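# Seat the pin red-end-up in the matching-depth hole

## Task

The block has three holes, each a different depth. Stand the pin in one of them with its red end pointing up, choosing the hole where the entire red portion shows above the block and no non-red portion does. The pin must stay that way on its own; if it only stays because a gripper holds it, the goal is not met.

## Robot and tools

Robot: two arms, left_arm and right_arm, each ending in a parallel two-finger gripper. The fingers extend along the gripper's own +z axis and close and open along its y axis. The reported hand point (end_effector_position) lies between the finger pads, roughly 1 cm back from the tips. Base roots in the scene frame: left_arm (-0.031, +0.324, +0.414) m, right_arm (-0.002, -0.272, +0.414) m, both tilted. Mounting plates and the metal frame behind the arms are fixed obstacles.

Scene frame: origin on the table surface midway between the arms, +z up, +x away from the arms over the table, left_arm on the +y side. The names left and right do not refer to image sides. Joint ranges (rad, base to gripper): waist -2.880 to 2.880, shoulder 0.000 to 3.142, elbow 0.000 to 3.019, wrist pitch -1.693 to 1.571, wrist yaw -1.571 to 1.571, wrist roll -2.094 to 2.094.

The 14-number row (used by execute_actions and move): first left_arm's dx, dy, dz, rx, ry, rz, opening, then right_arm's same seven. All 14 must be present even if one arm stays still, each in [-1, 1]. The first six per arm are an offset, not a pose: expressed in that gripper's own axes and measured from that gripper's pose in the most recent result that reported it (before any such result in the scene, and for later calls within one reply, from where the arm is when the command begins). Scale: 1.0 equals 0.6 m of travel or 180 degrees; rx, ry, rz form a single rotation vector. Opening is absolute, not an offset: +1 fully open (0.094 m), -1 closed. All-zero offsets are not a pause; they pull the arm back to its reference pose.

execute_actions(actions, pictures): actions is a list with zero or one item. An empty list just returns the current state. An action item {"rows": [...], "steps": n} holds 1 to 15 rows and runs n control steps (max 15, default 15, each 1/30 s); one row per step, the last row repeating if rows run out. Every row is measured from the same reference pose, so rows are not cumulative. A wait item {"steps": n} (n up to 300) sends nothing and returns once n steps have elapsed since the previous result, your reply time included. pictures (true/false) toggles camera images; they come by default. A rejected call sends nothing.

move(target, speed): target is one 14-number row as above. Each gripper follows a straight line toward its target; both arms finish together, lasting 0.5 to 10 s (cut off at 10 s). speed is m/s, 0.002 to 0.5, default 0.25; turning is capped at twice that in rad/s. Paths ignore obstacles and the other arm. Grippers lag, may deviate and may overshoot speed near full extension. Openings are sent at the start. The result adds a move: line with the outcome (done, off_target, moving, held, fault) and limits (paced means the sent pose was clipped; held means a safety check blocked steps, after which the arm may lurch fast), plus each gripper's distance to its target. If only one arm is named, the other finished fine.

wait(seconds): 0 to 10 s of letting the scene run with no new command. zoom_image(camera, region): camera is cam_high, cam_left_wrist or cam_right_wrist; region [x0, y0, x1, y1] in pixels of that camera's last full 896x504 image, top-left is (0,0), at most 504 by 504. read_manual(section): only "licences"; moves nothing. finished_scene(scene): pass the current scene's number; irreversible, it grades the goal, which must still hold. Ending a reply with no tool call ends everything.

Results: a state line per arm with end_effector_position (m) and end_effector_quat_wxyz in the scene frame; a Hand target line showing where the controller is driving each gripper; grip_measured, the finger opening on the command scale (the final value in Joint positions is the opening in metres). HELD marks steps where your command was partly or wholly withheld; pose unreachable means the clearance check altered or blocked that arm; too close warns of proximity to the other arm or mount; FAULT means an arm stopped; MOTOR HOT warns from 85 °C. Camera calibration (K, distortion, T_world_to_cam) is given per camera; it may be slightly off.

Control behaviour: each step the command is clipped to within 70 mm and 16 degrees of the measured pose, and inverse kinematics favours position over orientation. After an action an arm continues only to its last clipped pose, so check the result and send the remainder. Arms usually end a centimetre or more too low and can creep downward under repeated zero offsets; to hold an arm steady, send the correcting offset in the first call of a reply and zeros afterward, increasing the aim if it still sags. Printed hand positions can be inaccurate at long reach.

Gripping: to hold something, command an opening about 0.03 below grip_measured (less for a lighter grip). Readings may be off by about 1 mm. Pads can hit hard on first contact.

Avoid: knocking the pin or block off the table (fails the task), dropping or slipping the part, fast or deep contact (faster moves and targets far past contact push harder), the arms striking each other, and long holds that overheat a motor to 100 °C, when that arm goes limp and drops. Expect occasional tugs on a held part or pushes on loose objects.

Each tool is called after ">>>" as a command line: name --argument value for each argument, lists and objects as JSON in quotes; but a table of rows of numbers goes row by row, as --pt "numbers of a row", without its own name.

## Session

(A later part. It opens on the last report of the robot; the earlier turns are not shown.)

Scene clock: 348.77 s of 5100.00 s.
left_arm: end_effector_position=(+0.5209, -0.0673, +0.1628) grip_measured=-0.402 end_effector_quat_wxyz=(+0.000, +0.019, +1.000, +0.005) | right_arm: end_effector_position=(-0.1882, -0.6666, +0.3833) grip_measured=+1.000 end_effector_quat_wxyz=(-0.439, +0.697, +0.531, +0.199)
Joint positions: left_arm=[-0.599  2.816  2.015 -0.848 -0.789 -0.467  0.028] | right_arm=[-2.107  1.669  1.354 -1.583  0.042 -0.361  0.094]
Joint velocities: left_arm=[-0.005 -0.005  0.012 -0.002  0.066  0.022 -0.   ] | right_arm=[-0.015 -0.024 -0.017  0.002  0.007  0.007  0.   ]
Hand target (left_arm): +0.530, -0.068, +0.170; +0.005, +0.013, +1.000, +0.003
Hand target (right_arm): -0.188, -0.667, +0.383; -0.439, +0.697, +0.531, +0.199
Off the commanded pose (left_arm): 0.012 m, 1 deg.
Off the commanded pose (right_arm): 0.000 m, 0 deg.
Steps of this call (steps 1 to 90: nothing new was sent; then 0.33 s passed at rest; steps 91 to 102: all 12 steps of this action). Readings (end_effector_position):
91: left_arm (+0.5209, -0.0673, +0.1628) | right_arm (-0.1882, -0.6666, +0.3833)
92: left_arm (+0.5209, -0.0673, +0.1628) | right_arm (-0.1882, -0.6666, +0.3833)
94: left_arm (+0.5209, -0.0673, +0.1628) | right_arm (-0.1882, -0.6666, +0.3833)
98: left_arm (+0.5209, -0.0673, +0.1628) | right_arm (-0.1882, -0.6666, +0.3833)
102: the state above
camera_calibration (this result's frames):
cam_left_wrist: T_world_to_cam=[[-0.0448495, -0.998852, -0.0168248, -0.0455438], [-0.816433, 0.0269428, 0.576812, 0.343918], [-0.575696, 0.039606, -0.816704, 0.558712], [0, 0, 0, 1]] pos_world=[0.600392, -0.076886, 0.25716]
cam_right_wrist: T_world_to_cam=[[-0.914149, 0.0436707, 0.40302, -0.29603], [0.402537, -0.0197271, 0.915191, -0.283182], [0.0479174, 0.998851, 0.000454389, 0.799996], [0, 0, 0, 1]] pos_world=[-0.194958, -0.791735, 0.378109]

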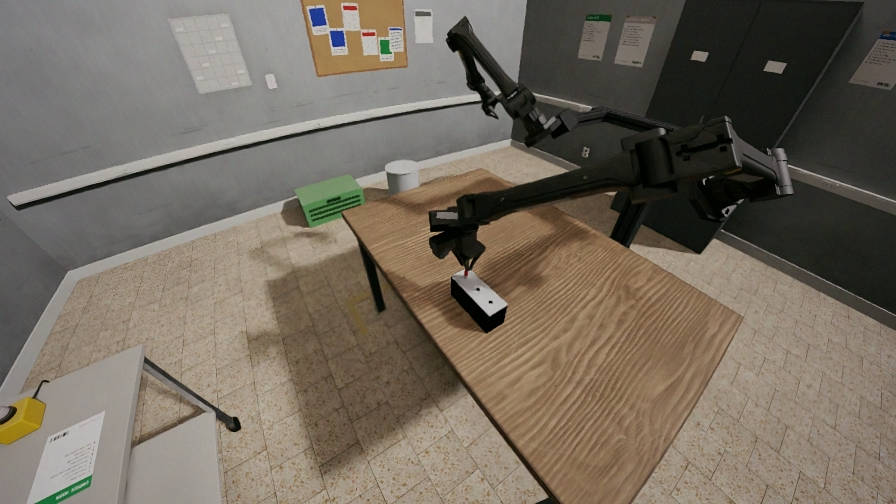

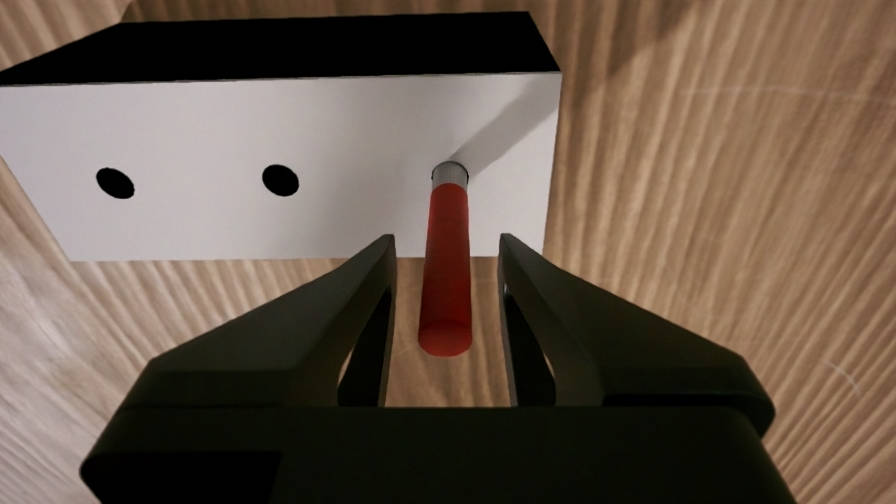

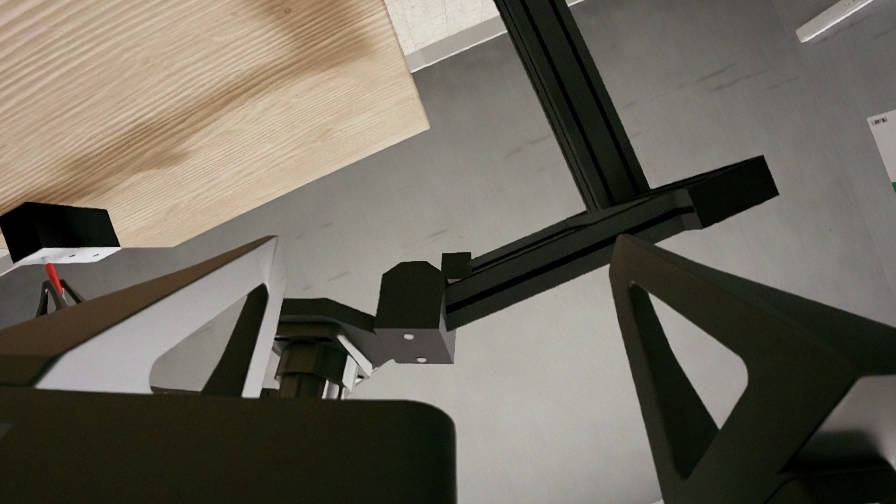

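>>> execute_actions --actions '[{"rows":[[-0.016,-0.001,-0.012,0.001,-0.003,-0.004,-0.82,0,0,0,0,0,0,1]],"steps":12}]' --pictures false

>>> move --target '[-0.018,-0.012,-0.14,0.006,-0.011,0,-0.82,0,0,0,0,0,0,1]' --speed 0.05

Scene clock: 356.90 s of 5100.00 s.
left_arm: end_effector_position=(+0.5208, -0.0674, +0.1628) grip_measured=-0.776 end_effector_quat_wxyz=(+0.000, +0.019, +1.000, +0.004) | right_arm: end_effector_position=(-0.1882, -0.6666, +0.3833) grip_measured=+1.000 end_effector_quat_wxyz=(-0.439, +0.697, +0.531, +0.199)
Joint positions: left_arm=[-0.599  2.816  2.015 -0.848 -0.788 -0.467  0.011] | right_arm=[-2.107  1.669  1.354 -1.583  0.042 -0.361  0.094]
Joint velocities: left_arm=[-0.015 -0.005 -0.012  0.002 -0.007 -0.022 -0.001] | right_arm=[-0.005  0.005  0.002 -0.022  0.037 -0.007  0.   ]
Hand target (left_arm): +0.530, -0.068, +0.170; +0.005, +0.013, +1.000, +0.003
Hand target (right_arm): -0.188, -0.667, +0.383; -0.439, +0.697, +0.531, +0.199
Off the commanded pose (left_arm): 0.012 m, 1 deg.
Off the commanded pose (right_arm): 0.000 m, 0 deg.
Steps of this call (steps 1 to 90: nothing new was sent; then 4.73 s passed at rest; steps 91 to 102: all 12 steps of this action). Readings (end_effector_position):
91: left_arm (+0.5209, -0.0673, +0.1628) | right_arm (-0.1882, -0.6666, +0.3833)
92: left_arm (+0.5209, -0.0673, +0.1628) | right_arm (-0.1882, -0.6666, +0.3833)
94: left_arm (+0.5208, -0.0673, +0.1628) | right_arm (-0.1882, -0.6666, +0.3833)
98: left_arm (+0.5208, -0.0674, +0.1628) | right_arm (-0.1882, -0.6666, +0.3833)
102: the state above

Scene clock: 359.27 s of 5100.00 s.
left_arm: end_effector_position=(+0.5234, -0.0677, +0.2118) grip_measured=-0.776 end_effector_quat_wxyz=(-0.001, +0.017, +1.000, +0.003) | right_arm: end_effector_position=(-0.1882, -0.6666, +0.3833) grip_measured=+1.000 end_effector_quat_wxyz=(-0.439, +0.697, +0.531, +0.199)
Joint positions: left_arm=[-0.649  2.76   2.009 -0.948 -0.779 -0.542  0.011] | right_arm=[-2.107  1.669  1.354 -1.583  0.042 -0.361  0.094]
Joint velocities: left_arm=[-0.005 -0.005 -0.017  0.012 -0.007 -0.095  0.001] | right_arm=[-0.015 -0.005 -0.017  0.002  0.037 -0.037  0.   ]
Hand target (left_arm): +0.531, -0.076, +0.246; +0.017, +0.019, +1.000, -0.006
Hand target (right_arm): -0.188, -0.667, +0.383; -0.439, +0.697, +0.531, +0.199
Off the commanded pose (left_arm): 0.037 m, 2 deg.
Off the commanded pose (right_arm): 0.000 m, 0 deg.
move: off_target (left_arm)
camera_calibration (this result's frames):
cam_left_wrist: T_world_to_cam=[[-0.0405837, -0.99909, -0.0131157, -0.0481058], [-0.81512, 0.0255133, 0.578731, 0.316498], [-0.577869, 0.0341779, -0.815413, 0.600684], [0, 0, 0, 1]] pos_world=[0.603148, -0.076667, 0.306008]
cam_right_wrist: T_world_to_cam=[[-0.914149, 0.0436707, 0.40302, -0.29603], [0.402537, -0.0197271, 0.915191, -0.283182], [0.0479174, 0.998851, 0.000454389, 0.799996], [0, 0, 0, 1]] pos_world=[-0.194958, -0.791735, 0.378109]

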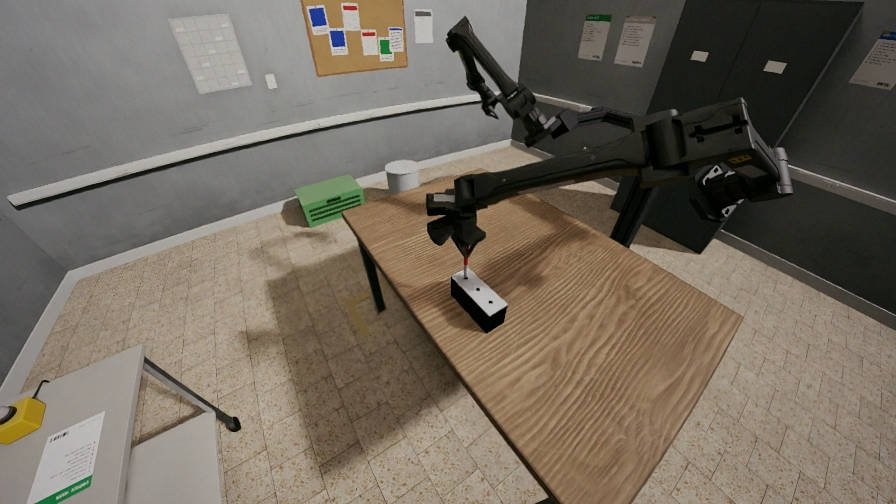

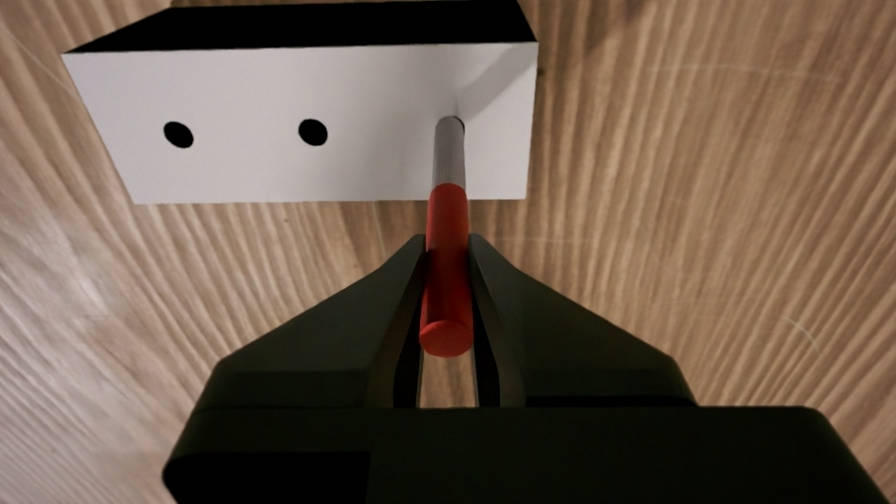

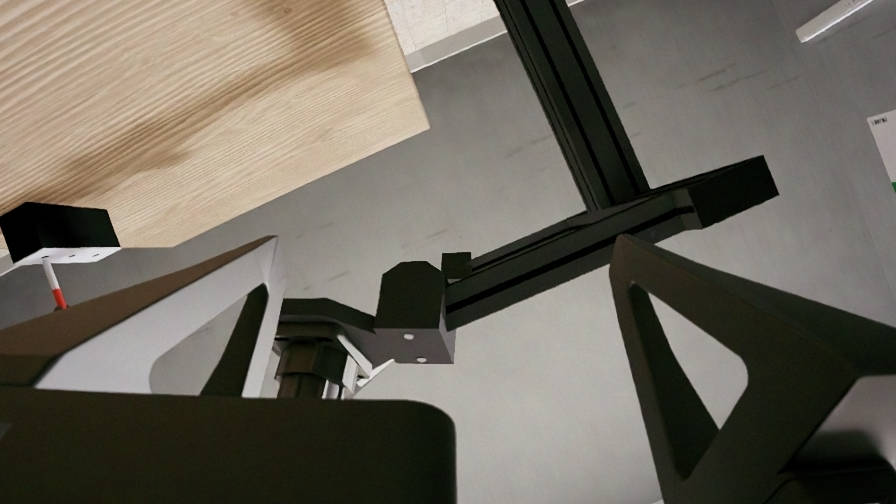

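>>> execute_actions --actions '[{"rows":[[-0.015,-0.005,-0.06,0.005,-0.011,0,-0.82,0,0,0,0,0,0,1],[-0.016,0.005,-0.06,0.005,-0.011,0,-0.82,0,0,0,0,0,0,1],[-0.017,0.015,-0.06,0.005,-0.011,0,-0.82,0,0,0,0,0,0,1],[-0.018,0.025,-0.06,0.004,-0.01,0,-0.82,0,0,0,0,0,0,1],[-0.018,0.035,-0.06,0.004,-0.01,0,-0.82,0,0,0,0,0,0,1],[-0.018,0.045,-0.058,0.004,-0.009,0,-0.82,0,0,0,0,0,0,1],[-0.018,0.055,-0.056,0.003,-0.009,0,-0.82,0,0,0,0,0,0,1],[-0.018,0.065,-0.054,0.003,-0.008,0,-0.82,0,0,0,0,0,0,1],[-0.018,0.075,-0.052,0.003,-0.008,0,-0.82,0,0,0,0,0,0,1],[-0.018,0.085,-0.05,0.003,-0.008,0,-0.82,0,0,0,0,0,0,1],[-0.018,0.095,-0.048,0.003,-0.008,0,-0.82,0,0,0,0,0,0,1],[-0.018,0.105,-0.046,0.003,-0.008,0,-0.82,0,0,0,0,0,0,1],[-0.018,0.112,-0.045,0.003,-0.008,0,-0.82,0,0,0,0,0,0,1]],"steps":15}]' --pictures false

>>> execute_actions --actions '[{"steps":15}]' --pictures false

Scene clock: 369.33 s of 5100.00 s.
left_arm: end_effector_position=(+0.5140, -0.0172, +0.2323) grip_measured=-0.776 end_effector_quat_wxyz=(-0.002, +0.030, +1.000, +0.005) | right_arm: end_effector_position=(-0.1882, -0.6666, +0.3833) grip_measured=+1.000 end_effector_quat_wxyz=(-0.439, +0.697, +0.531, +0.199)
Joint positions: left_arm=[-0.63   2.602  1.802 -0.886 -0.785 -0.494  0.011] | right_arm=[-2.107  1.669  1.354 -1.583  0.042 -0.361  0.094]
Joint velocities: left_arm=[ 0.171 -0.288 -0.159  0.129  0.081  0.066  0.   ] | right_arm=[-0.005  0.005 -0.002 -0.007 -0.051  0.007  0.   ]
Hand target (left_arm): +0.536, -0.000, +0.239; +0.011, +0.016, +1.000, -0.000
Hand target (right_arm): -0.188, -0.667, +0.383; -0.439, +0.697, +0.531, +0.199
Off the commanded pose (left_arm): 0.028 m, 2 deg.
Off the commanded pose (right_arm): 0.000 m, 0 deg.
Steps of this call (steps 1 to 90: nothing new was sent; then 6.57 s passed at rest; steps 91 to 105: all 15 steps of this action). Readings (end_effector_position):
91: left_arm (+0.5233, -0.0675, +0.2120) | right_arm (-0.1882, -0.6666, +0.3833)
92: left_arm (+0.5223, -0.0666, +0.2122) | right_arm (-0.1882, -0.6666, +0.3833)
94: left_arm (+0.5175, -0.0621, +0.2134) | right_arm (-0.1882, -0.6666, +0.3833)
98: left_arm (+0.5081, -0.0483, +0.2198) | right_arm (-0.1882, -0.6666, +0.3833)
105: the state above

Scene clock: 369.83 s of 5100.00 s.
left_arm: end_effector_position=(+0.5267, -0.0003, +0.2288) grip_measured=-0.776 end_effector_quat_wxyz=(-0.001, +0.019, +1.000, +0.004) | right_arm: end_effector_position=(-0.1882, -0.6666, +0.3833) grip_measured=+1.000 end_effector_quat_wxyz=(-0.439, +0.697, +0.531, +0.199)
Joint positions: left_arm=[-0.603  2.58   1.795 -0.873 -0.786 -0.474  0.011] | right_arm=[-2.107  1.669  1.354 -1.583  0.042 -0.361  0.094]
Joint velocities: left_arm=[ 0.005 -0.005 -0.002 -0.007 -0.022 -0.125 -0.   ] | right_arm=[-0.005 -0.005 -0.012 -0.007 -0.051  0.007  0.   ]
Hand target (left_arm): +0.536, -0.000, +0.239; +0.011, +0.016, +1.000, -0.000
Hand target (right_arm): -0.188, -0.667, +0.383; -0.439, +0.697, +0.531, +0.199
Off the commanded pose (left_arm): 0.014 m, 2 deg.
Off the commanded pose (right_arm): 0.000 m, 0 deg.
Steps of this call (steps 1 to 15: nothing new was sent). Readings (end_effector_position):
1: left_arm (+0.5171, -0.0130, +0.2325) | right_arm (-0.1882, -0.6666, +0.3833)
2: left_arm (+0.5206, -0.0094, +0.2326) | right_arm (-0.1882, -0.6666, +0.3833)
4: left_arm (+0.5260, -0.0040, +0.2317) | right_arm (-0.1882, -0.6666, +0.3833)
8: left_arm (+0.5276, -0.0004, +0.2292) | right_arm (-0.1882, -0.6666, +0.3833)
15: the state above

>>> execute_actions --actions '[{"rows":[[-0.015,-0.002,-0.01,0.003,-0.007,-0.003,-0.82,0,0,0,0,0,0,1],[-0.015,-0.004,-0.003,0.003,-0.007,-0.003,-0.82,0,0,0,0,0,0,1],[-0.014,-0.006,0.004,0.003,-0.007,-0.003,-0.82,0,0,0,0,0,0,1],[-0.014,-0.008,0.011,0.003,-0.007,-0.003,-0.82,0,0,0,0,0,0,1],[-0.013,-0.01,0.018,0.003,-0.007,-0.003,-0.82,0,0,0,0,0,0,1],[-0.013,-0.011,0.024,0.003,-0.007,-0.003,-0.82,0,0,0,0,0,0,1],[-0.013,-0.012,0.029,0.003,-0.007,-0.003,-0.82,0,0,0,0,0,0,1],[-0.013,-0.012,0.033,0.003,-0.007,-0.003,-0.82,0,0,0,0,0,0,1]],"steps":15}]' --pictures false

>>> execute_actions --actions '[{"steps":10}]'

>>> zoom_image --camera "cam_left_wrist" --region '[350,60,550,220]'

Scene clock: 383.63 s of 5100.00 s.
left_arm: end_effector_position=(+0.5185, -0.0085, +0.2053) grip_measured=-0.776 end_effector_quat_wxyz=(-0.003, +0.024, +1.000, +0.004) | right_arm: end_effector_position=(-0.1882, -0.6666, +0.3833) grip_measured=+1.000 end_effector_quat_wxyz=(-0.439, +0.697, +0.531, +0.199)
Joint positions: left_arm=[-0.589  2.618  1.795 -0.824 -0.786 -0.448  0.011] | right_arm=[-2.107  1.669  1.354 -1.583  0.042 -0.361  0.094]
Joint velocities: left_arm=[ 0.034  0.054  0.002 -0.002 -0.095  0.051  0.   ] | right_arm=[-0.005  0.005 -0.007  0.002 -0.081 -0.007  0.   ]
Hand target (left_arm): +0.534, -0.007, +0.209; +0.010, +0.015, +1.000, -0.000
Hand target (right_arm): -0.188, -0.667, +0.383; -0.439, +0.697, +0.531, +0.199
Off the commanded pose (left_arm): 0.016 m, 2 deg.
Off the commanded pose (right_arm): 0.000 m, 0 deg.
Steps of this call (steps 1 to 90: nothing new was sent; then 10.30 s passed at rest; steps 91 to 105: all 15 steps of this action). Readings (end_effector_position):
91: left_arm (+0.5267, -0.0003, +0.2288) | right_arm (-0.1882, -0.6666, +0.3833)
92: left_arm (+0.5269, -0.0004, +0.2288) | right_arm (-0.1882, -0.6666, +0.3833)
94: left_arm (+0.5279, -0.0015, +0.2282) | right_arm (-0.1882, -0.6666, +0.3833)
98: left_arm (+0.5282, -0.0060, +0.2228) | right_arm (-0.1882, -0.6666, +0.3833)
105: the state above

Scene clock: 383.97 s of 5100.00 s.
left_arm: end_effector_position=(+0.5180, -0.0084, +0.2037) grip_measured=-0.776 end_effector_quat_wxyz=(-0.003, +0.025, +1.000, +0.005) | right_arm: end_effector_position=(-0.1882, -0.6666, +0.3833) grip_measured=+1.000 end_effector_quat_wxyz=(-0.439, +0.697, +0.531, +0.199)
Joint positions: left_arm=[-0.588  2.62   1.795 -0.822 -0.786 -0.445  0.011] | right_arm=[-2.107  1.669  1.354 -1.583  0.042 -0.361  0.094]
Joint velocities: left_arm=[-0.005 -0.005  0.002  0.002  0.007  0.051  0.001] | right_arm=[-0.005 -0.005 -0.002  0.007  0.095 -0.007  0.   ]
Hand target (left_arm): +0.534, -0.007, +0.209; +0.010, +0.015, +1.000, -0.000
Hand target (right_arm): -0.188, -0.667, +0.383; -0.439, +0.697, +0.531, +0.199
Off the commanded pose (left_arm): 0.017 m, 2 deg.
Off the commanded pose (right_arm): 0.000 m, 0 deg.
Steps of this call (steps 1 to 10: nothing new was sent). Readings (end_effector_position):
1: left_arm (+0.5179, -0.0085, +0.2042) | right_arm (-0.1882, -0.6666, +0.3833)
2: left_arm (+0.5177, -0.0084, +0.2039) | right_arm (-0.1882, -0.6666, +0.3833)
4: left_arm (+0.5179, -0.0086, +0.2039) | right_arm (-0.1882, -0.6666, +0.3833)
8: left_arm (+0.5180, -0.0084, +0.2037) | right_arm (-0.1882, -0.6666, +0.3833)
10: the state above
camera_calibration (this result's frames):
cam_left_wrist: T_world_to_cam=[[-0.0576118, -0.998197, -0.0168519, 0.0204226], [-0.811648, 0.037003, 0.582974, 0.312748], [-0.581299, 0.0472639, -0.812316, 0.590287], [0, 0, 0, 1]] pos_world=[0.598151, -0.0190861, 0.29752]
cam_right_wrist: T_world_to_cam=[[-0.914149, 0.0436707, 0.40302, -0.29603], [0.402537, -0.0197271, 0.915191, -0.283182], [0.0479174, 0.998851, 0.000454389, 0.799996], [0, 0, 0, 1]] pos_world=[-0.194958, -0.791735, 0.378109]

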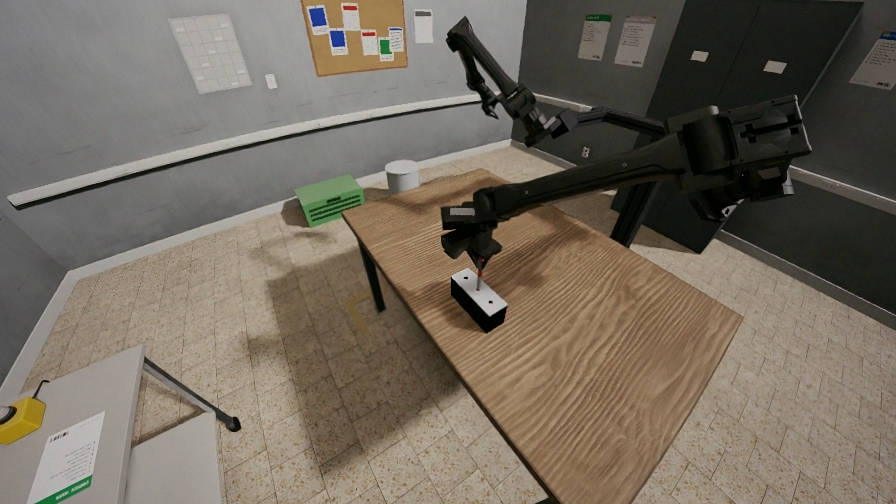

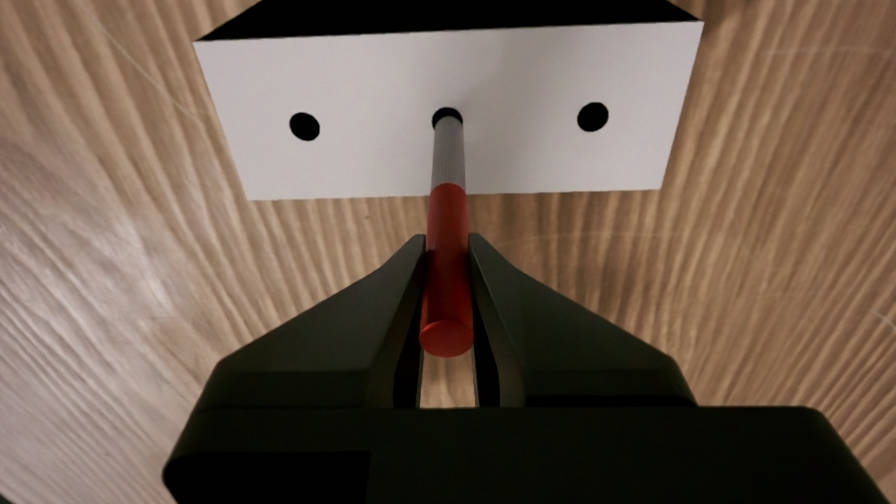

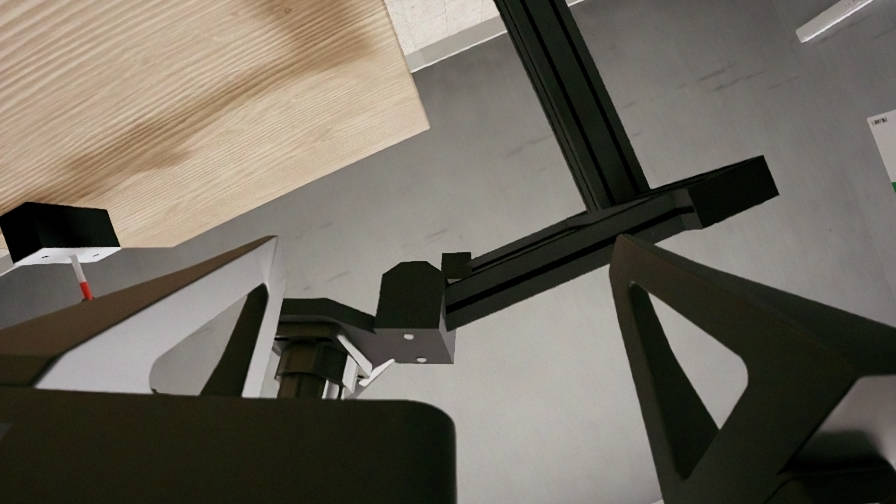

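Region (350, 60, 550, 220) of cam_left_wrist's 896x504 image, scaled by 2.520, with more detail than that image has; it fills the top 403 rows of this view, and the rest is white.

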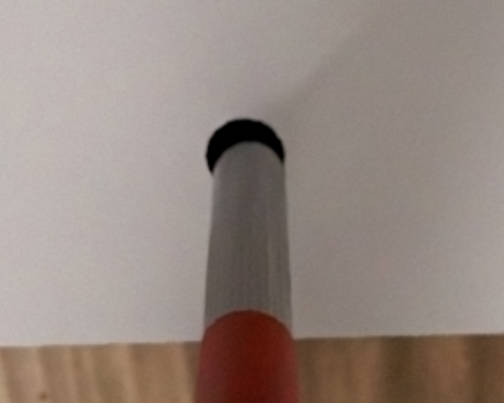

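>>> execute_actions --actions '[{"rows":[[-0.034,-0.001,-0.0125,0.004,-0.010,-0.0085,-0.82,0,0,0,0,0,0,1]],"steps":12}]' --pictures false

Scene clock: 389.67 s of 5100.00 s.
left_arm: end_effector_position=(+0.5180, -0.0084, +0.2037) grip_measured=-0.776 end_effector_quat_wxyz=(-0.003, +0.025, +1.000, +0.005) | right_arm: end_effector_position=(-0.1882, -0.6666, +0.3833) grip_measured=+1.000 end_effector_quat_wxyz=(-0.439, +0.697, +0.531, +0.199)
Joint positions: left_arm=[-0.588  2.62   1.795 -0.822 -0.786 -0.445  0.011] | right_arm=[-2.107  1.669  1.354 -1.583  0.042 -0.361  0.094]
Joint velocities: left_arm=[-0.015 -0.005 -0.007  0.002  0.037 -0.051  0.   ] | right_arm=[-0.005  0.005 -0.002 -0.007  0.051  0.037  0.   ]
Hand target (left_arm): +0.538, -0.009, +0.211; +0.012, +0.012, +1.000, -0.002
Hand target (right_arm): -0.188, -0.667, +0.383; -0.439, +0.697, +0.531, +0.199
Off the commanded pose (left_arm): 0.022 m, 2 deg.
Off the commanded pose (right_arm): 0.000 m, 0 deg.
Steps of this call (steps 1 to 90: nothing new was sent; then 2.30 s passed at rest; steps 91 to 102: all 12 steps of this action). Readings (end_effector_position):
91: left_arm (+0.5180, -0.0084, +0.2037) | right_arm (-0.1882, -0.6666, +0.3833)
92: left_arm (+0.5180, -0.0084, +0.2037) | right_arm (-0.1882, -0.6666, +0.3833)
94: left_arm (+0.5180, -0.0084, +0.2037) | right_arm (-0.1882, -0.6666, +0.3833)
98: left_arm (+0.5180, -0.0084, +0.2037) | right_arm (-0.1882, -0.6666, +0.3833)
102: the state above

>>> execute_actions --actions '[{"rows":[[-0.040,-0.002,-0.015,0.0048,-0.0116,-0.010,-0.82,0,0,0,0,0,0,1]],"steps":12}]' --pictures false

Scene clock: 393.53 s of 5100.00 s.
left_arm: end_effector_position=(+0.5222, -0.0088, +0.2054) grip_measured=-0.776 end_effector_quat_wxyz=(-0.001, +0.022, +1.000, +0.003) | right_arm: end_effector_position=(-0.1882, -0.6666, +0.3833) grip_measured=+1.000 end_effector_quat_wxyz=(-0.439, +0.697, +0.531, +0.199)
Joint positions: left_arm=[-0.588  2.62   1.804 -0.822 -0.786 -0.445  0.011] | right_arm=[-2.107  1.669  1.354 -1.583  0.042 -0.361  0.094]
Joint velocities: left_arm=[-0.005  0.015 -0.012 -0.007  0.007 -0.022  0.001] | right_arm=[ 0.005 -0.005 -0.007 -0.012 -0.037 -0.022  0.   ]
Hand target (left_arm): +0.542, -0.010, +0.213; +0.015, +0.010, +1.000, -0.003
Hand target (right_arm): -0.188, -0.667, +0.383; -0.439, +0.697, +0.531, +0.199
Off the commanded pose (left_arm): 0.021 m, 2 deg.
Off the commanded pose (right_arm): 0.000 m, 0 deg.
Steps of this call (steps 1 to 90: nothing new was sent; then 0.47 s passed at rest; steps 91 to 102: all 12 steps of this action). Readings (end_effector_position):
91: left_arm (+0.5182, -0.0084, +0.2038) | right_arm (-0.1882, -0.6666, +0.3833)
92: left_arm (+0.5188, -0.0085, +0.2040) | right_arm (-0.1882, -0.6666, +0.3833)
94: left_arm (+0.5197, -0.0086, +0.2044) | right_arm (-0.1882, -0.6666, +0.3833)
98: left_arm (+0.5218, -0.0087, +0.2052) | right_arm (-0.1882, -0.6666, +0.3833)
102: the state above

>>> execute_actions --actions '[{"rows":[[-0.032,0.002,-0.0065,0.003,-0.008,-0.009,-0.82,0,0,0,0,0,0,1]],"steps":12}]'

>>> zoom_image --camera "cam_left_wrist" --region '[350,60,550,220]'

Scene clock: 399.60 s of 5100.00 s.
left_arm: end_effector_position=(+0.5222, -0.0088, +0.2054) grip_measured=-0.776 end_effector_quat_wxyz=(-0.001, +0.022, +1.000, +0.003) | right_arm: end_effector_position=(-0.1882, -0.6666, +0.3833) grip_measured=+1.000 end_effector_quat_wxyz=(-0.439, +0.697, +0.531, +0.199)
Joint positions: left_arm=[-0.588  2.62   1.804 -0.822 -0.786 -0.445  0.011] | right_arm=[-2.107  1.669  1.354 -1.583  0.042 -0.361  0.094]
Joint velocities: left_arm=[-0.005 -0.015  0.002  0.007 -0.051 -0.051 -0.001] | right_arm=[-0.005 -0.005  0.002 -0.002  0.051 -0.007  0.   ]
Hand target (left_arm): +0.541, -0.008, +0.210; +0.012, +0.008, +1.000, -0.001
Hand target (right_arm): -0.188, -0.667, +0.383; -0.439, +0.697, +0.531, +0.199
Off the commanded pose (left_arm): 0.020 m, 2 deg.
Off the commanded pose (right_arm): 0.000 m, 0 deg.
Steps of this call (steps 1 to 90: nothing new was sent; then 2.67 s passed at rest; steps 91 to 102: all 12 steps of this action). Readings (end_effector_position):
91: left_arm (+0.5222, -0.0088, +0.2054) | right_arm (-0.1882, -0.6666, +0.3833)
92: left_arm (+0.5222, -0.0088, +0.2054) | right_arm (-0.1882, -0.6666, +0.3833)
94: left_arm (+0.5222, -0.0088, +0.2054) | right_arm (-0.1882, -0.6666, +0.3833)
98: left_arm (+0.5222, -0.0088, +0.2054) | right_arm (-0.1882, -0.6666, +0.3833)
102: the state above
camera_calibration (this result's frames):
cam_left_wrist: T_world_to_cam=[[-0.0520128, -0.998543, -0.0143622, 0.0168956], [-0.814905, 0.0341253, 0.578589, 0.317757], [-0.577256, 0.0417979, -0.815493, 0.592547], [0, 0, 0, 1]] pos_world=[0.601871, -0.0187398, 0.29961]
cam_right_wrist: T_world_to_cam=[[-0.914149, 0.0436707, 0.40302, -0.29603], [0.402537, -0.0197271, 0.915191, -0.283182], [0.0479174, 0.998851, 0.000454389, 0.799996], [0, 0, 0, 1]] pos_world=[-0.194958, -0.791735, 0.378109]

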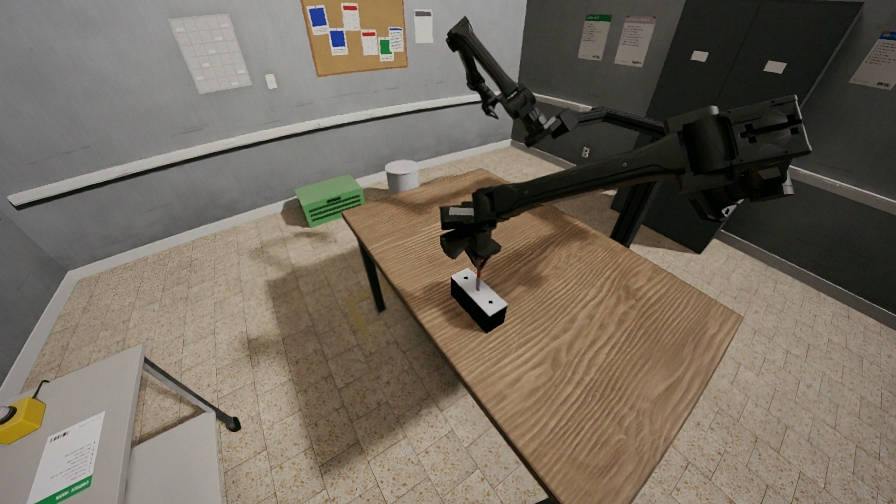

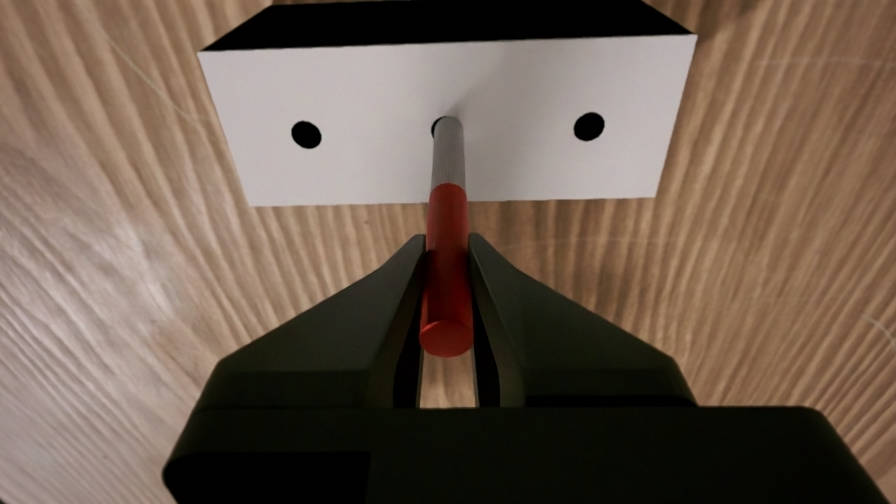

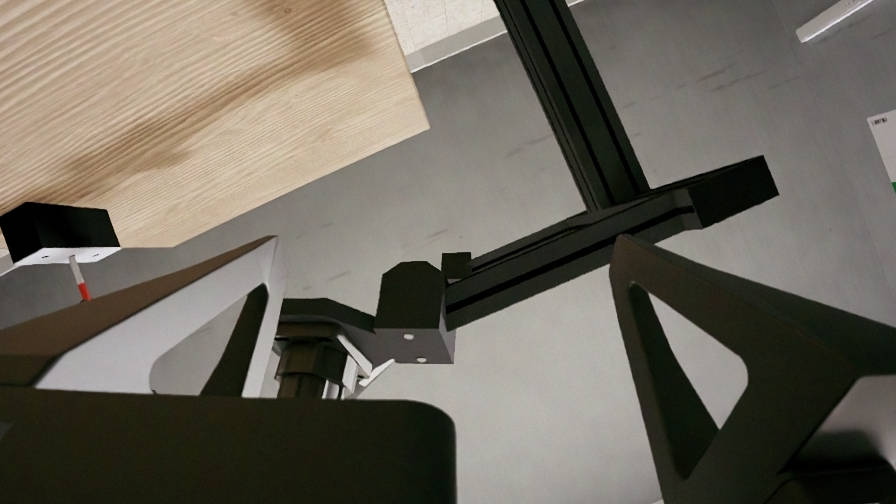

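Region (350, 60, 550, 220) of cam_left_wrist's 896x504 image, scaled by 2.520, with more detail than that image has; it fills the top 403 rows of this view, and the rest is white.

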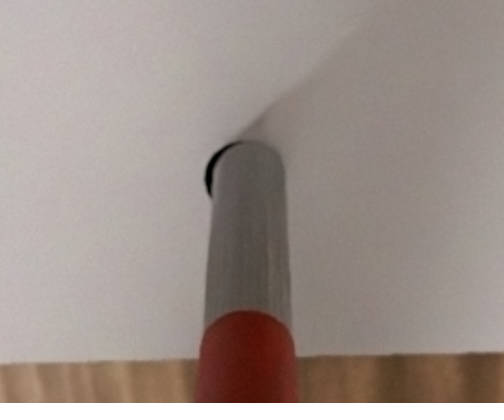

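>>> execute_actions --actions '[{"rows":[[-0.034,0.0056,-0.0065,-0.001,-0.0102,-0.009,-0.82,0,0,0,0,0,0,1]],"steps":10}]' --pictures false

Scene clock: 405.93 s of 5100.00 s.
left_arm: end_effector_position=(+0.5233, -0.0068, +0.2054) grip_measured=-0.776 end_effector_quat_wxyz=(+0.002, +0.022, +1.000, +0.009) | right_arm: end_effector_position=(-0.1882, -0.6666, +0.3833) grip_measured=+1.000 end_effector_quat_wxyz=(-0.439, +0.697, +0.531, +0.199)
Joint positions: left_arm=[-0.588  2.62   1.804 -0.822 -0.799 -0.445  0.011] | right_arm=[-2.107  1.669  1.354 -1.583  0.042 -0.361  0.094]
Joint velocities: left_arm=[-0.005 -0.005  0.007 -0.017 -0.037  0.022 -0.002] | right_arm=[-0.015 -0.005  0.007  0.012  0.007 -0.066  0.   ]
Hand target (left_arm): +0.542, -0.006, +0.210; +0.016, +0.008, +1.000, +0.005
Hand target (right_arm): -0.188, -0.667, +0.383; -0.439, +0.697, +0.531, +0.199
Off the commanded pose (left_arm): 0.020 m, 2 deg.
Off the commanded pose (right_arm): 0.000 m, 0 deg.
Steps of this call (steps 1 to 90: nothing new was sent; then 3.00 s passed at rest; steps 91 to 100: all 10 steps of this action). Readings (end_effector_position):
91: left_arm (+0.5226, -0.0080, +0.2054) | right_arm (-0.1882, -0.6666, +0.3833)
92: left_arm (+0.5230, -0.0073, +0.2054) | right_arm (-0.1882, -0.6666, +0.3833)
94: left_arm (+0.5232, -0.0069, +0.2054) | right_arm (-0.1882, -0.6666, +0.3833)
98: left_arm (+0.5233, -0.0068, +0.2054) | right_arm (-0.1882, -0.6666, +0.3833)
100: the state above

>>> execute_actions --actions '[{"rows":[[-0.0235,-0.003,0.0015,0.0016,-0.006,-0.0066,-0.82,0,0,0,0,0,0,1]],"steps":12}]'

>>> zoom_image --camera "cam_left_wrist" --region '[350,60,550,220]'

Scene clock: 412.60 s of 5100.00 s.
left_arm: end_effector_position=(+0.5218, -0.0078, +0.2037) grip_measured=-0.776 end_effector_quat_wxyz=(+0.001, +0.024, +1.000, +0.010) | right_arm: end_effector_position=(-0.1882, -0.6666, +0.3833) grip_measured=+1.000 end_effector_quat_wxyz=(-0.439, +0.697, +0.531, +0.199)
Joint positions: left_arm=[-0.588  2.624  1.805 -0.822 -0.8   -0.445  0.011] | right_arm=[-2.107  1.669  1.354 -1.583  0.042 -0.361  0.094]
Joint velocities: left_arm=[-0.005 -0.005  0.002 -0.012 -0.022 -0.022  0.   ] | right_arm=[-0.015 -0.005 -0.002 -0.002  0.007 -0.051  0.   ]
Hand target (left_arm): +0.537, -0.009, +0.205; +0.012, +0.012, +1.000, +0.007
Hand target (right_arm): -0.188, -0.667, +0.383; -0.439, +0.697, +0.531, +0.199
Off the commanded pose (left_arm): 0.015 m, 2 deg.
Off the commanded pose (right_arm): 0.000 m, 0 deg.
Steps of this call (steps 1 to 90: nothing new was sent; then 3.27 s passed at rest; steps 91 to 102: all 12 steps of this action). Readings (end_effector_position):
91: left_arm (+0.5231, -0.0069, +0.2052) | right_arm (-0.1882, -0.6666, +0.3833)
92: left_arm (+0.5231, -0.0070, +0.2051) | right_arm (-0.1882, -0.6666, +0.3833)
94: left_arm (+0.5222, -0.0075, +0.2043) | right_arm (-0.1882, -0.6666, +0.3833)
98: left_arm (+0.5217, -0.0078, +0.2037) | right_arm (-0.1882, -0.6666, +0.3833)
102: the state above
camera_calibration (this result's frames):
cam_left_wrist: T_world_to_cam=[[-0.0541359, -0.998159, -0.0273614, 0.0215408], [-0.817359, 0.0285567, 0.57542, 0.320259], [-0.573579, 0.053515, -0.8174, 0.589539], [0, 0, 0, 1]] pos_world=[0.60108, -0.0191937, 0.298195]
cam_right_wrist: T_world_to_cam=[[-0.914149, 0.0436707, 0.40302, -0.29603], [0.402537, -0.0197271, 0.915191, -0.283182], [0.0479174, 0.998851, 0.000454389, 0.799996], [0, 0, 0, 1]] pos_world=[-0.194958, -0.791735, 0.378109]

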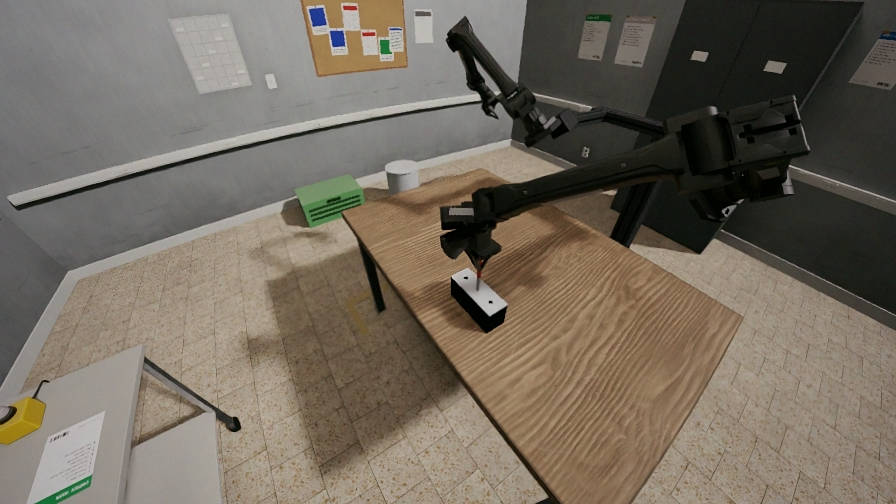

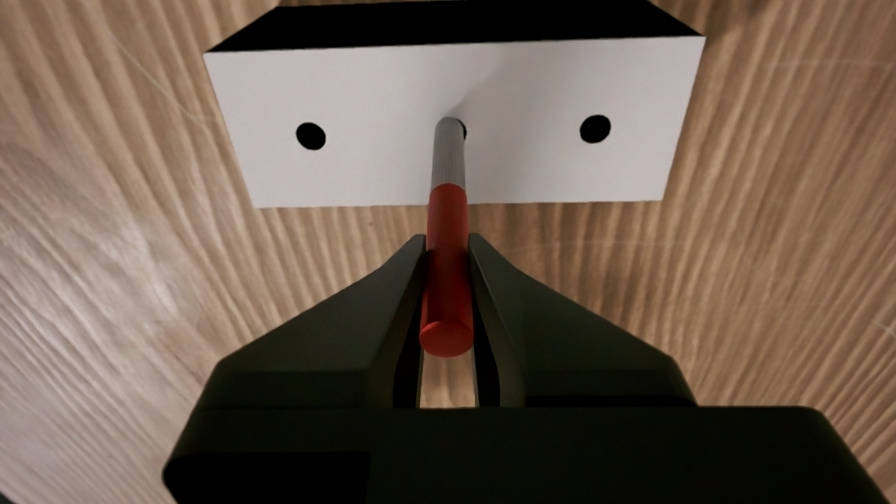

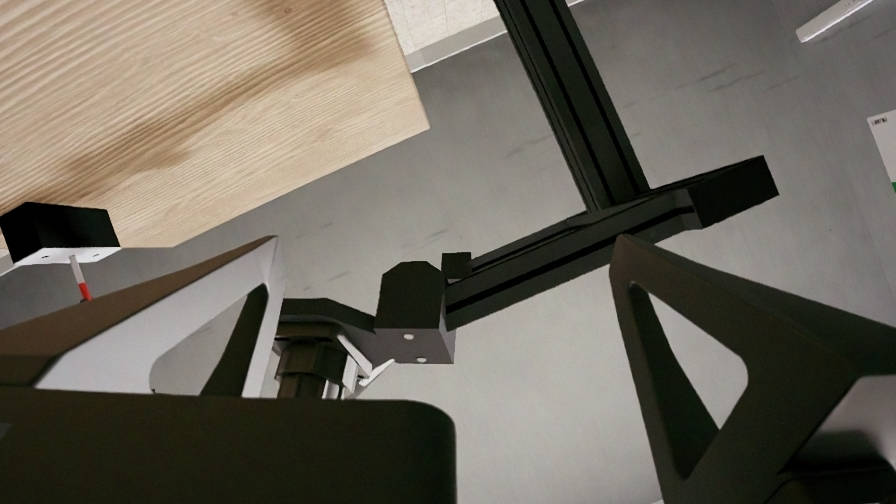

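Region (350, 60, 550, 220) of cam_left_wrist's 896x504 image, scaled by 2.520, with more detail than that image has; it fills the top 403 rows of this view, and the rest is white.

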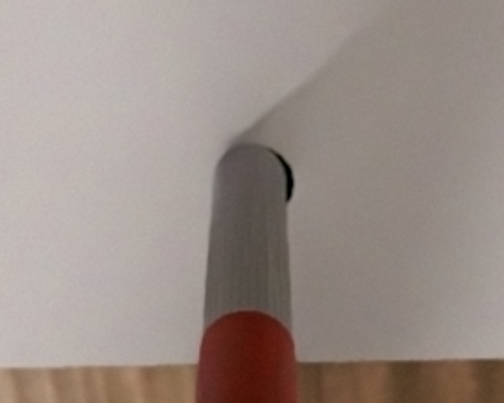

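>>> execute_actions --actions '[{"rows":[[-0.0258,-0.0047,-0.0033,0.0068,-0.0048,-0.008,-0.82,0,0,0,0,0,0,1]],"steps":10}]'

>>> zoom_image --camera "cam_left_wrist" --region '[350,60,550,220]'

Scene clock: 420.67 s of 5100.00 s.
left_arm: end_effector_position=(+0.5216, -0.0083, +0.2037) grip_measured=-0.776 end_effector_quat_wxyz=(+0.001, +0.024, +1.000, +0.009) | right_arm: end_effector_position=(-0.1882, -0.6666, +0.3833) grip_measured=+1.000 end_effector_quat_wxyz=(-0.439, +0.697, +0.531, +0.199)
Joint positions: left_arm=[-0.588  2.624  1.805 -0.822 -0.797 -0.445  0.011] | right_arm=[-2.107  1.669  1.354 -1.583  0.042 -0.361  0.094]
Joint velocities: left_arm=[-0.015 -0.005  0.007  0.022  0.022  0.022  0.   ] | right_arm=[-0.005 -0.015  0.012 -0.007  0.007 -0.037  0.   ]
Hand target (left_arm): +0.537, -0.011, +0.206; +0.009, +0.011, +1.000, -0.001
Hand target (right_arm): -0.188, -0.667, +0.383; -0.439, +0.697, +0.531, +0.199
Off the commanded pose (left_arm): 0.016 m, 2 deg.
Off the commanded pose (right_arm): 0.000 m, 0 deg.
Steps of this call (steps 1 to 90: nothing new was sent; then 4.73 s passed at rest; steps 91 to 100: all 10 steps of this action). Readings (end_effector_position):
91: left_arm (+0.5217, -0.0081, +0.2037) | right_arm (-0.1882, -0.6666, +0.3833)
92: left_arm (+0.5217, -0.0082, +0.2037) | right_arm (-0.1882, -0.6666, +0.3833)
94: left_arm (+0.5216, -0.0083, +0.2037) | right_arm (-0.1882, -0.6666, +0.3833)
98: left_arm (+0.5216, -0.0083, +0.2037) | right_arm (-0.1882, -0.6666, +0.3833)
100: the state above
camera_calibration (this result's frames):
cam_left_wrist: T_world_to_cam=[[-0.054152, -0.998221, -0.0249435, 0.0206403], [-0.816634, 0.0298986, 0.576382, 0.319535], [-0.57461, 0.0515819, -0.8168, 0.58983], [0, 0, 0, 1]] pos_world=[0.600983, -0.0193746, 0.298114]
cam_right_wrist: T_world_to_cam=[[-0.914149, 0.0436707, 0.40302, -0.29603], [0.402537, -0.0197271, 0.915191, -0.283182], [0.0479174, 0.998851, 0.000454389, 0.799996], [0, 0, 0, 1]] pos_world=[-0.194958, -0.791735, 0.378109]

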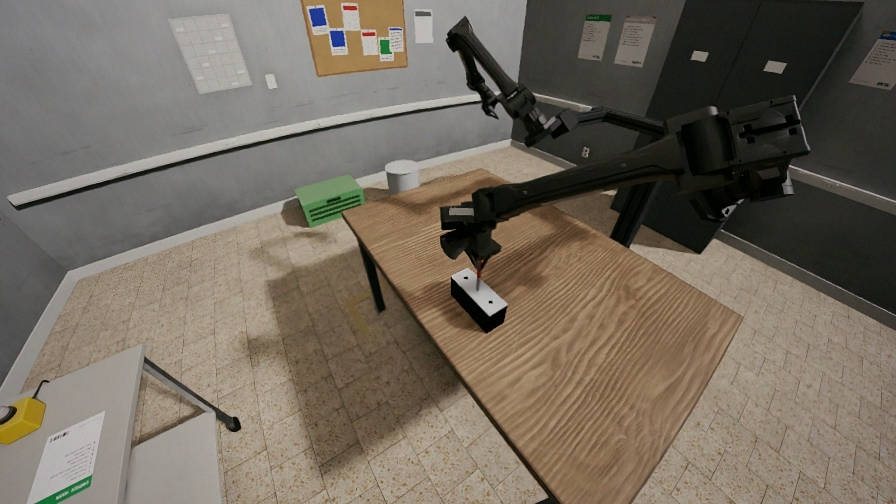

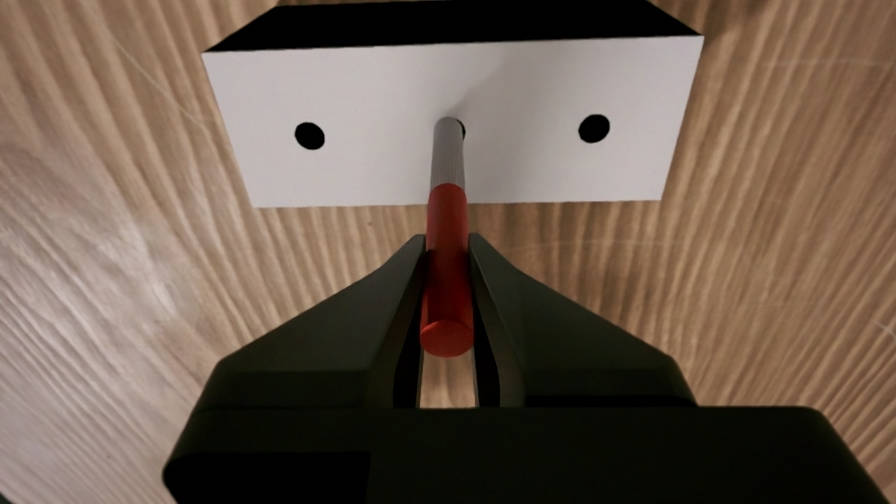

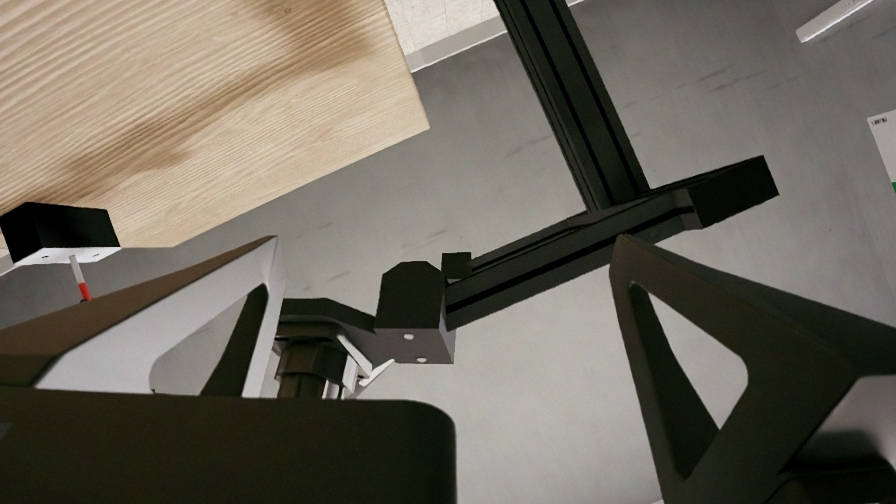

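Region (350, 60, 550, 220) of cam_left_wrist's 896x504 image, scaled by 2.520, with more detail than that image has; it fills the top 403 rows of this view, and the rest is white.

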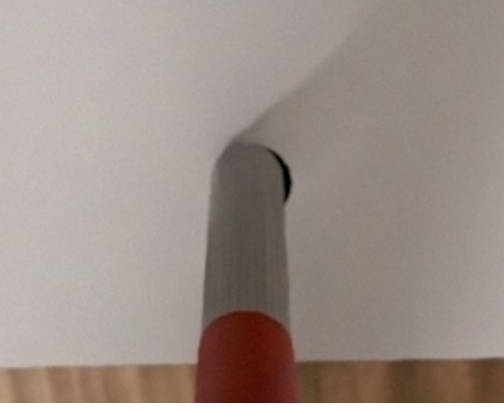

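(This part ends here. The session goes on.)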